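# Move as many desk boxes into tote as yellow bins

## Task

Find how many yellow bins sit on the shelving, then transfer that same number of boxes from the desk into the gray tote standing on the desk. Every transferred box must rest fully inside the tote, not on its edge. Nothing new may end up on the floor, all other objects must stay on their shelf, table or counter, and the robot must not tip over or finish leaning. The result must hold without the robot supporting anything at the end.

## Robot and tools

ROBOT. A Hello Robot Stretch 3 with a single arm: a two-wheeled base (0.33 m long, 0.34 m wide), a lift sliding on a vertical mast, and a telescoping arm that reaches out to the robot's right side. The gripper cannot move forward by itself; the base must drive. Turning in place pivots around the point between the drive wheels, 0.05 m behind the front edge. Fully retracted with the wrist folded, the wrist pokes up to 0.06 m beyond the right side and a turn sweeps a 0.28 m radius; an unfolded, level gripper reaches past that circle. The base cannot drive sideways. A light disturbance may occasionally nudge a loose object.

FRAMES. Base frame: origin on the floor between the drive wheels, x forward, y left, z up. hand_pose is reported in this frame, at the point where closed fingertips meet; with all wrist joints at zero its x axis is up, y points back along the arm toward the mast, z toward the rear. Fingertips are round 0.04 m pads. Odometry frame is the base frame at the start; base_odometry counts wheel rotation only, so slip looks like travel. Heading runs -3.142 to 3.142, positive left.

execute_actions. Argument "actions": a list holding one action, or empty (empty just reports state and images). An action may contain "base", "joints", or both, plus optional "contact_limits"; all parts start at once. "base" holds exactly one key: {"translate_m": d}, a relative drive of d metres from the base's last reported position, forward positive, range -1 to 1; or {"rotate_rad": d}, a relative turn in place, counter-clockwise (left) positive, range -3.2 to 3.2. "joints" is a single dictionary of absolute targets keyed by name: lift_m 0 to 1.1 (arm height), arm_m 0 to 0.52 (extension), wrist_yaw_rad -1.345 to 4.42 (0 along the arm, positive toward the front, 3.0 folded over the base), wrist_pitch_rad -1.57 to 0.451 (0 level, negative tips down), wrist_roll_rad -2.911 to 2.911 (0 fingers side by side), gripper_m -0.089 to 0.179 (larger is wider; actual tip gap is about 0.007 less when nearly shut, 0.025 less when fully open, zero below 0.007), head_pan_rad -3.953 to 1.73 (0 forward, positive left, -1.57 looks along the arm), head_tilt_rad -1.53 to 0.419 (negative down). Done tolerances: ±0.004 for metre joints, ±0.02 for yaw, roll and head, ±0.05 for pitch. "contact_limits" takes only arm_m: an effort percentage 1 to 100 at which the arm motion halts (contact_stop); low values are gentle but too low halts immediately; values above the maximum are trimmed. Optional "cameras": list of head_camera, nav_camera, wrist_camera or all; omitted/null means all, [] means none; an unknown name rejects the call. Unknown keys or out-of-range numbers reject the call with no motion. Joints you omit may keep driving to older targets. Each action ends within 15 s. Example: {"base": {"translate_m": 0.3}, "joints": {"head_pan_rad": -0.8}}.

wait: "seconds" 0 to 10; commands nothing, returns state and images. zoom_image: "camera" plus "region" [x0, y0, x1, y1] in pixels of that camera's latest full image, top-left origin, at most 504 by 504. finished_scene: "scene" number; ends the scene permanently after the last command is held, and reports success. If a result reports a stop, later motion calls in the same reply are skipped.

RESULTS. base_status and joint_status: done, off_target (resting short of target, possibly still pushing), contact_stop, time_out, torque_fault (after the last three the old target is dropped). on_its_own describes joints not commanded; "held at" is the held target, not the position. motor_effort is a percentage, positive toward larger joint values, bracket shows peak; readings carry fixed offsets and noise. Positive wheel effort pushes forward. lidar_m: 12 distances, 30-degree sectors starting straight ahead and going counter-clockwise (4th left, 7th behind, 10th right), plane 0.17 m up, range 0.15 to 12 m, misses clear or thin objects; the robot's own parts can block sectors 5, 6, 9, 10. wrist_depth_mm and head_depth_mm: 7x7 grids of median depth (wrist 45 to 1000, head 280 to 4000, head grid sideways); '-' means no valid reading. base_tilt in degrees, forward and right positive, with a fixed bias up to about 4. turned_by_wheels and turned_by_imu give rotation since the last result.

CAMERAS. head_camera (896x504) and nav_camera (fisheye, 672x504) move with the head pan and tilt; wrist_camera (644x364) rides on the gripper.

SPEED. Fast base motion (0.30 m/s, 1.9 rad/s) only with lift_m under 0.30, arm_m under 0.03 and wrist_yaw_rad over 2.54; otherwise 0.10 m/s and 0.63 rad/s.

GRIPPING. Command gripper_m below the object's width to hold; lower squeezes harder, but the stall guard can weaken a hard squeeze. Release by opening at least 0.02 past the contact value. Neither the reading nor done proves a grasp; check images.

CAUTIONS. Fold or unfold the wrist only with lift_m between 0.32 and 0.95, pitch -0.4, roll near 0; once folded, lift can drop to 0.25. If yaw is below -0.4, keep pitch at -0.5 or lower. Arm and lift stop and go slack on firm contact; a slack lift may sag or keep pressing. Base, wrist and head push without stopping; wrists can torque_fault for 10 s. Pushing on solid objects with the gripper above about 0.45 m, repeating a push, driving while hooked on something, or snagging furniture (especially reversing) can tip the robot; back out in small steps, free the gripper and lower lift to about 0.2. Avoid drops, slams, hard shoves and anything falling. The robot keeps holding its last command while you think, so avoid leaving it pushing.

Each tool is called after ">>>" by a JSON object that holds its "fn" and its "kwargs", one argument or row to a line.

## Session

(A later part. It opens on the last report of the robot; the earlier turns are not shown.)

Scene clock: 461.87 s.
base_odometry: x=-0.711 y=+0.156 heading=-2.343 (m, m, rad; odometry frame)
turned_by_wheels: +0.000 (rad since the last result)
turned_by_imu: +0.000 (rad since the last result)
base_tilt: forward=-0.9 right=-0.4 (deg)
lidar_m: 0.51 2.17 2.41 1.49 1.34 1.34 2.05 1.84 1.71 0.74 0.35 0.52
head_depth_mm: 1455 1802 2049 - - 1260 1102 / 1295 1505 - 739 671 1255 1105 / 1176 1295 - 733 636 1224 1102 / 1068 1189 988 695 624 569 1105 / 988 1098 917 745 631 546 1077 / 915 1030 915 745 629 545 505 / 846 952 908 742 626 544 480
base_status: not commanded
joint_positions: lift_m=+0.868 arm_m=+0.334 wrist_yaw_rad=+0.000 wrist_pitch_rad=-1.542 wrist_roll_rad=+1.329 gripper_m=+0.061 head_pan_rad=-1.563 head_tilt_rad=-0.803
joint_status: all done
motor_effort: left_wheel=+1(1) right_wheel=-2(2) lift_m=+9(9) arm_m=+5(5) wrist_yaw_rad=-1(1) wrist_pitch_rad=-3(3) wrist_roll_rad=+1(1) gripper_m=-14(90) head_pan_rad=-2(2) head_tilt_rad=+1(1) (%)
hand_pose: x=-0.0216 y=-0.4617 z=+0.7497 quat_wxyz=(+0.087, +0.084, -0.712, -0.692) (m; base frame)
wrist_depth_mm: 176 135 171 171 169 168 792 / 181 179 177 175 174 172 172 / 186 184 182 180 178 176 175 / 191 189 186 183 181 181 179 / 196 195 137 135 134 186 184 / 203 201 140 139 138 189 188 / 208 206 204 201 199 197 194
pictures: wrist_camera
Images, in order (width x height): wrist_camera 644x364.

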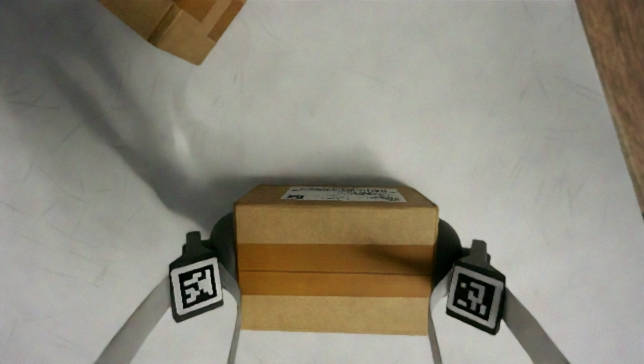

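>>> {"fn": "execute_actions", "kwargs": {
  "actions": [
    {"base": {"rotate_rad": 1.303}, "joints": {"lift_m": 1.012, "arm_m": 0.3165, "wrist_roll_rad": 2.103}}
  ],
  "cameras": ["head_camera", "wrist_camera"]
}}

Scene clock: 475.23 s.
base_odometry: x=-0.711 y=+0.156 heading=-1.040 (m, m, rad; odometry frame)
turned_by_wheels: +1.303 (rad since the last result)
turned_by_imu: +1.317 (rad since the last result)
base_tilt: forward=-0.9 right=-0.5 (deg)
lidar_m: 1.78 1.37 1.34 1.42 1.88 1.84 0.74 0.98 0.35 0.51 0.83 2.48
head_depth_mm: - 905 938 762 642 555 488 / - 975 905 760 640 553 495 / - - 898 661 637 550 1055 / 989 - 898 551 596 559 1099 / 1048 1139 917 678 617 581 1097 / 1135 1281 910 676 631 1214 1089 / 1228 1466 908 688 657 1234 1090
base_status: done
joint_positions: lift_m=+1.011 arm_m=+0.317 wrist_yaw_rad=+0.000 wrist_pitch_rad=-1.542 wrist_roll_rad=+2.099 gripper_m=+0.061 head_pan_rad=-1.563 head_tilt_rad=-0.803
joint_status: all done
motor_effort: left_wheel=-2(6) right_wheel=+0(5) lift_m=+38(40) arm_m=-3(1) wrist_yaw_rad=-1(1) wrist_pitch_rad=-3(3) wrist_roll_rad=+1(0) gripper_m=-14(14) head_pan_rad=-1(2) head_tilt_rad=+1(1) (%)
hand_pose: x=-0.0214 y=-0.4447 z=+0.8931 quat_wxyz=(-0.187, -0.182, -0.692, -0.673) (m; base frame)
wrist_depth_mm: 313 309 306 303 300 297 932 / 321 318 313 311 307 304 962 / 332 326 320 317 314 312 991 / 341 338 213 206 217 321 - / 350 347 137 135 134 333 - / 363 354 140 139 137 - - / 373 368 249 299 241 353 -
pictures: head_camera (sideways: a quarter turn clockwise sets it upright), wrist_camera
Images, in order (width x height): head_camera 896x504, wrist_camera 644x364.

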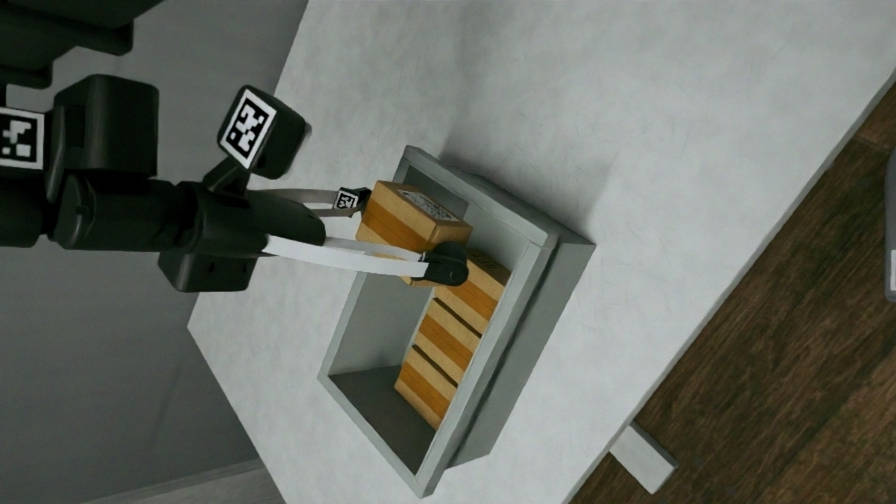

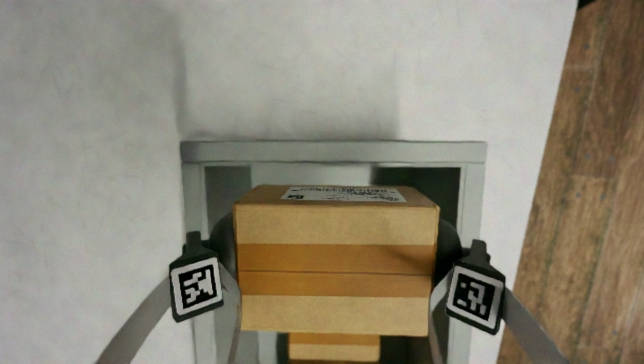

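>>> {"fn": "execute_actions", "kwargs": {
  "actions": [
    {"joints": {"lift_m": 0.870}}
  ],
  "cameras": ["head_camera", "wrist_camera"]
}}

>>> {"fn": "execute_actions", "kwargs": {
  "actions": [
    {"joints": {"gripper_m": 0.12}}
  ],
  "cameras": ["wrist_camera"]
}}

>>> {"fn": "execute_actions", "kwargs": {
  "actions": [
    {"joints": {"lift_m": 1.0}}
  ],
  "cameras": ["head_camera", "wrist_camera"]
}}

Scene clock: 481.77 s.
base_odometry: x=-0.711 y=+0.156 heading=-1.040 (m, m, rad; odometry frame)
turned_by_wheels: +0.000 (rad since the last result)
turned_by_imu: +0.000 (rad since the last result)
base_tilt: forward=-0.9 right=-0.5 (deg)
lidar_m: 1.78 1.37 1.34 1.42 1.88 1.84 0.75 0.98 0.35 0.51 0.83 2.48
head_depth_mm: 810 902 969 - - 559 484 / 856 940 - 748 640 552 495 / 912 998 - 699 637 550 1057 / 977 1091 969 660 595 558 1101 / 1049 1146 917 677 616 582 1099 / 1132 1283 912 676 631 1217 1096 / 1233 1458 904 686 657 1239 1088
base_status: not commanded
joint_positions: lift_m=+0.871 arm_m=+0.317 wrist_yaw_rad=+0.000 wrist_pitch_rad=-1.542 wrist_roll_rad=+2.099 gripper_m=+0.061 head_pan_rad=-1.563 head_tilt_rad=-0.803
joint_status: all done
motor_effort: left_wheel=-2(2) right_wheel=+1(0) lift_m=+9(34) arm_m=-3(3) wrist_yaw_rad=-1(0) wrist_pitch_rad=-3(3) wrist_roll_rad=+1(0) gripper_m=-14(14) head_pan_rad=-2(3) head_tilt_rad=+0(2) (%)
hand_pose: x=-0.0214 y=-0.4447 z=+0.7526 quat_wxyz=(-0.187, -0.182, -0.692, -0.673) (m; base frame)
wrist_depth_mm: 179 177 175 173 171 169 168 / 184 182 180 178 176 174 172 / 189 187 185 183 181 179 176 / - 69 68 67 66 66 65 / 100 70 69 68 68 67 66 / 105 131 141 139 137 130 98 / 106 151 192 147 147 161 98
pictures: head_camera (sideways: a quarter turn clockwise sets it upright), wrist_camera
Images, in order (width x height): head_camera 896x504, wrist_camera 644x364.

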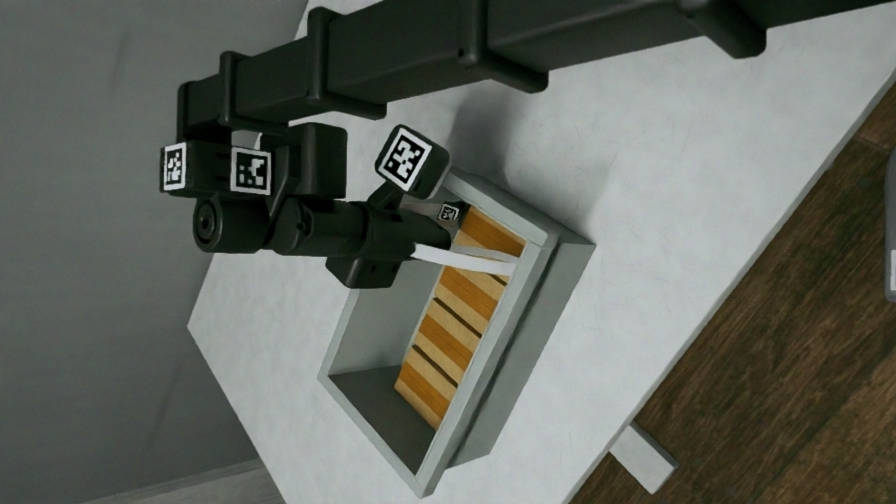

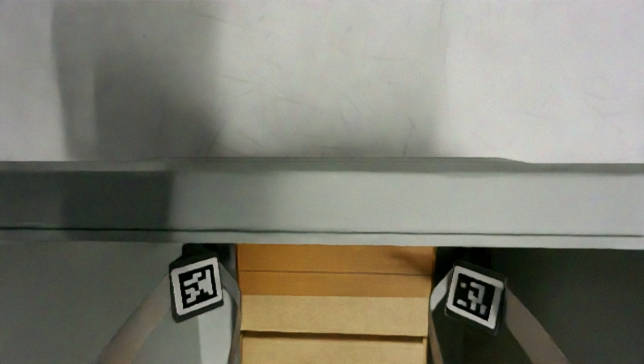

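Scene clock: 482.87 s.
base_odometry: x=-0.711 y=+0.156 heading=-1.040 (m, m, rad; odometry frame)
turned_by_wheels: +0.000 (rad since the last result)
turned_by_imu: +0.000 (rad since the last result)
base_tilt: forward=-0.9 right=-0.4 (deg)
lidar_m: 1.79 1.37 1.34 1.42 1.89 1.84 0.75 0.98 0.35 0.51 0.83 2.48
head_depth_mm: 809 901 970 - - 560 483 / 855 939 - 749 639 553 495 / 908 1000 - 699 637 550 1059 / 976 1093 972 664 595 558 1100 / 1044 1142 918 678 617 580 1098 / 1131 1284 912 676 629 1213 1094 / 1234 1457 909 688 657 1235 1090
base_status: not commanded
joint_positions: lift_m=+0.871 arm_m=+0.317 wrist_yaw_rad=+0.000 wrist_pitch_rad=-1.540 wrist_roll_rad=+2.099 gripper_m=+0.120 head_pan_rad=-1.563 head_tilt_rad=-0.803
joint_status: all done
motor_effort: left_wheel=-2(2) right_wheel=+1(1) lift_m=+9(10) arm_m=-3(3) wrist_yaw_rad=-1(1) wrist_pitch_rad=-3(4) wrist_roll_rad=+1(0) gripper_m=+2(79) head_pan_rad=-3(2) head_tilt_rad=+3(0) (%)
hand_pose: x=-0.0214 y=-0.4453 z=+0.7526 quat_wxyz=(-0.187, -0.182, -0.693, -0.672) (m; base frame)
wrist_depth_mm: 179 177 175 173 171 169 167 / 184 182 179 178 175 173 171 / 190 187 185 183 181 178 176 / - 69 68 67 66 66 65 / 99 70 69 68 68 67 66 / 104 122 145 142 141 132 99 / 104 148 189 148 147 164 97
pictures: wrist_camera
Images, in order (width x height): wrist_camera 644x364.

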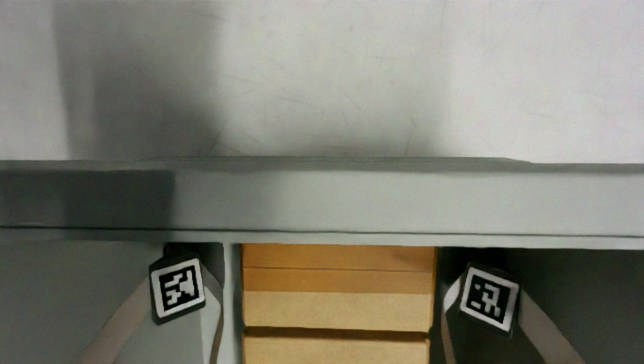

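Scene clock: 484.87 s.
base_odometry: x=-0.711 y=+0.156 heading=-1.040 (m, m, rad; odometry frame)
turned_by_wheels: +0.000 (rad since the last result)
turned_by_imu: +0.000 (rad since the last result)
base_tilt: forward=-0.9 right=-0.5 (deg)
lidar_m: 1.78 1.37 1.34 1.42 1.89 1.85 0.74 0.98 0.35 0.51 0.83 2.48
head_depth_mm: - 929 937 760 640 553 489 / - 985 902 758 638 551 495 / - 1043 885 668 634 548 1060 / 989 - 895 665 596 559 1101 / 1046 1140 919 679 616 580 1100 / 1134 1289 916 675 632 1216 1095 / 1230 1471 909 685 655 1233 1089
base_status: not commanded
joint_positions: lift_m=+0.999 arm_m=+0.317 wrist_yaw_rad=+0.000 wrist_pitch_rad=-1.540 wrist_roll_rad=+2.099 gripper_m=+0.120 head_pan_rad=-1.563 head_tilt_rad=-0.803
joint_status: all done
motor_effort: left_wheel=-1(2) right_wheel=+1(1) lift_m=+37(40) arm_m=-3(2) wrist_yaw_rad=+0(1) wrist_pitch_rad=-3(4) wrist_roll_rad=+1(1) gripper_m=+1(2) head_pan_rad=-4(3) head_tilt_rad=+1(1) (%)
hand_pose: x=-0.0214 y=-0.4451 z=+0.8811 quat_wxyz=(-0.187, -0.182, -0.693, -0.672) (m; base frame)
wrist_depth_mm: 302 299 296 292 289 286 902 / 311 308 302 300 296 294 946 / 319 316 308 304 302 301 958 / 329 324 230 262 262 305 - / 339 335 296 270 280 316 - / 350 346 298 279 308 - - / 359 354 262 287 288 340 -
pictures: head_camera (sideways: a quarter turn clockwise sets it upright), wrist_camera
Images, in order (width x height): head_camera 896x504, wrist_camera 644x364.

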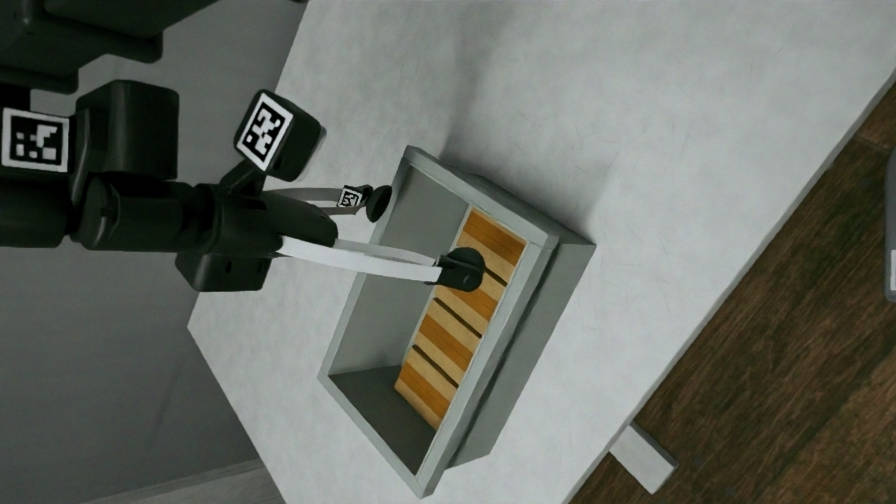

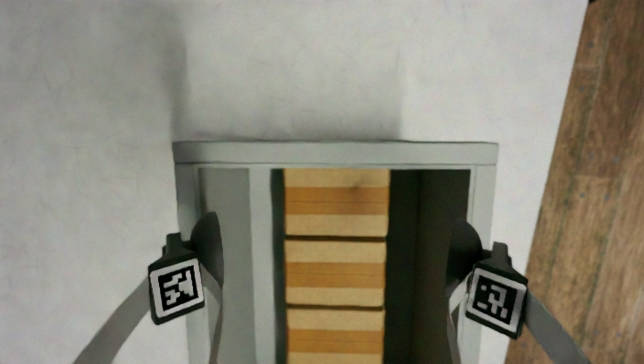

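All four boxes lie flat on the tote floor and the gripper is clear, so I'm ending the scene.

>>> {"fn": "finished_scene", "kwargs": {
  "scene": 2
}}

The scene is finished: the task was done.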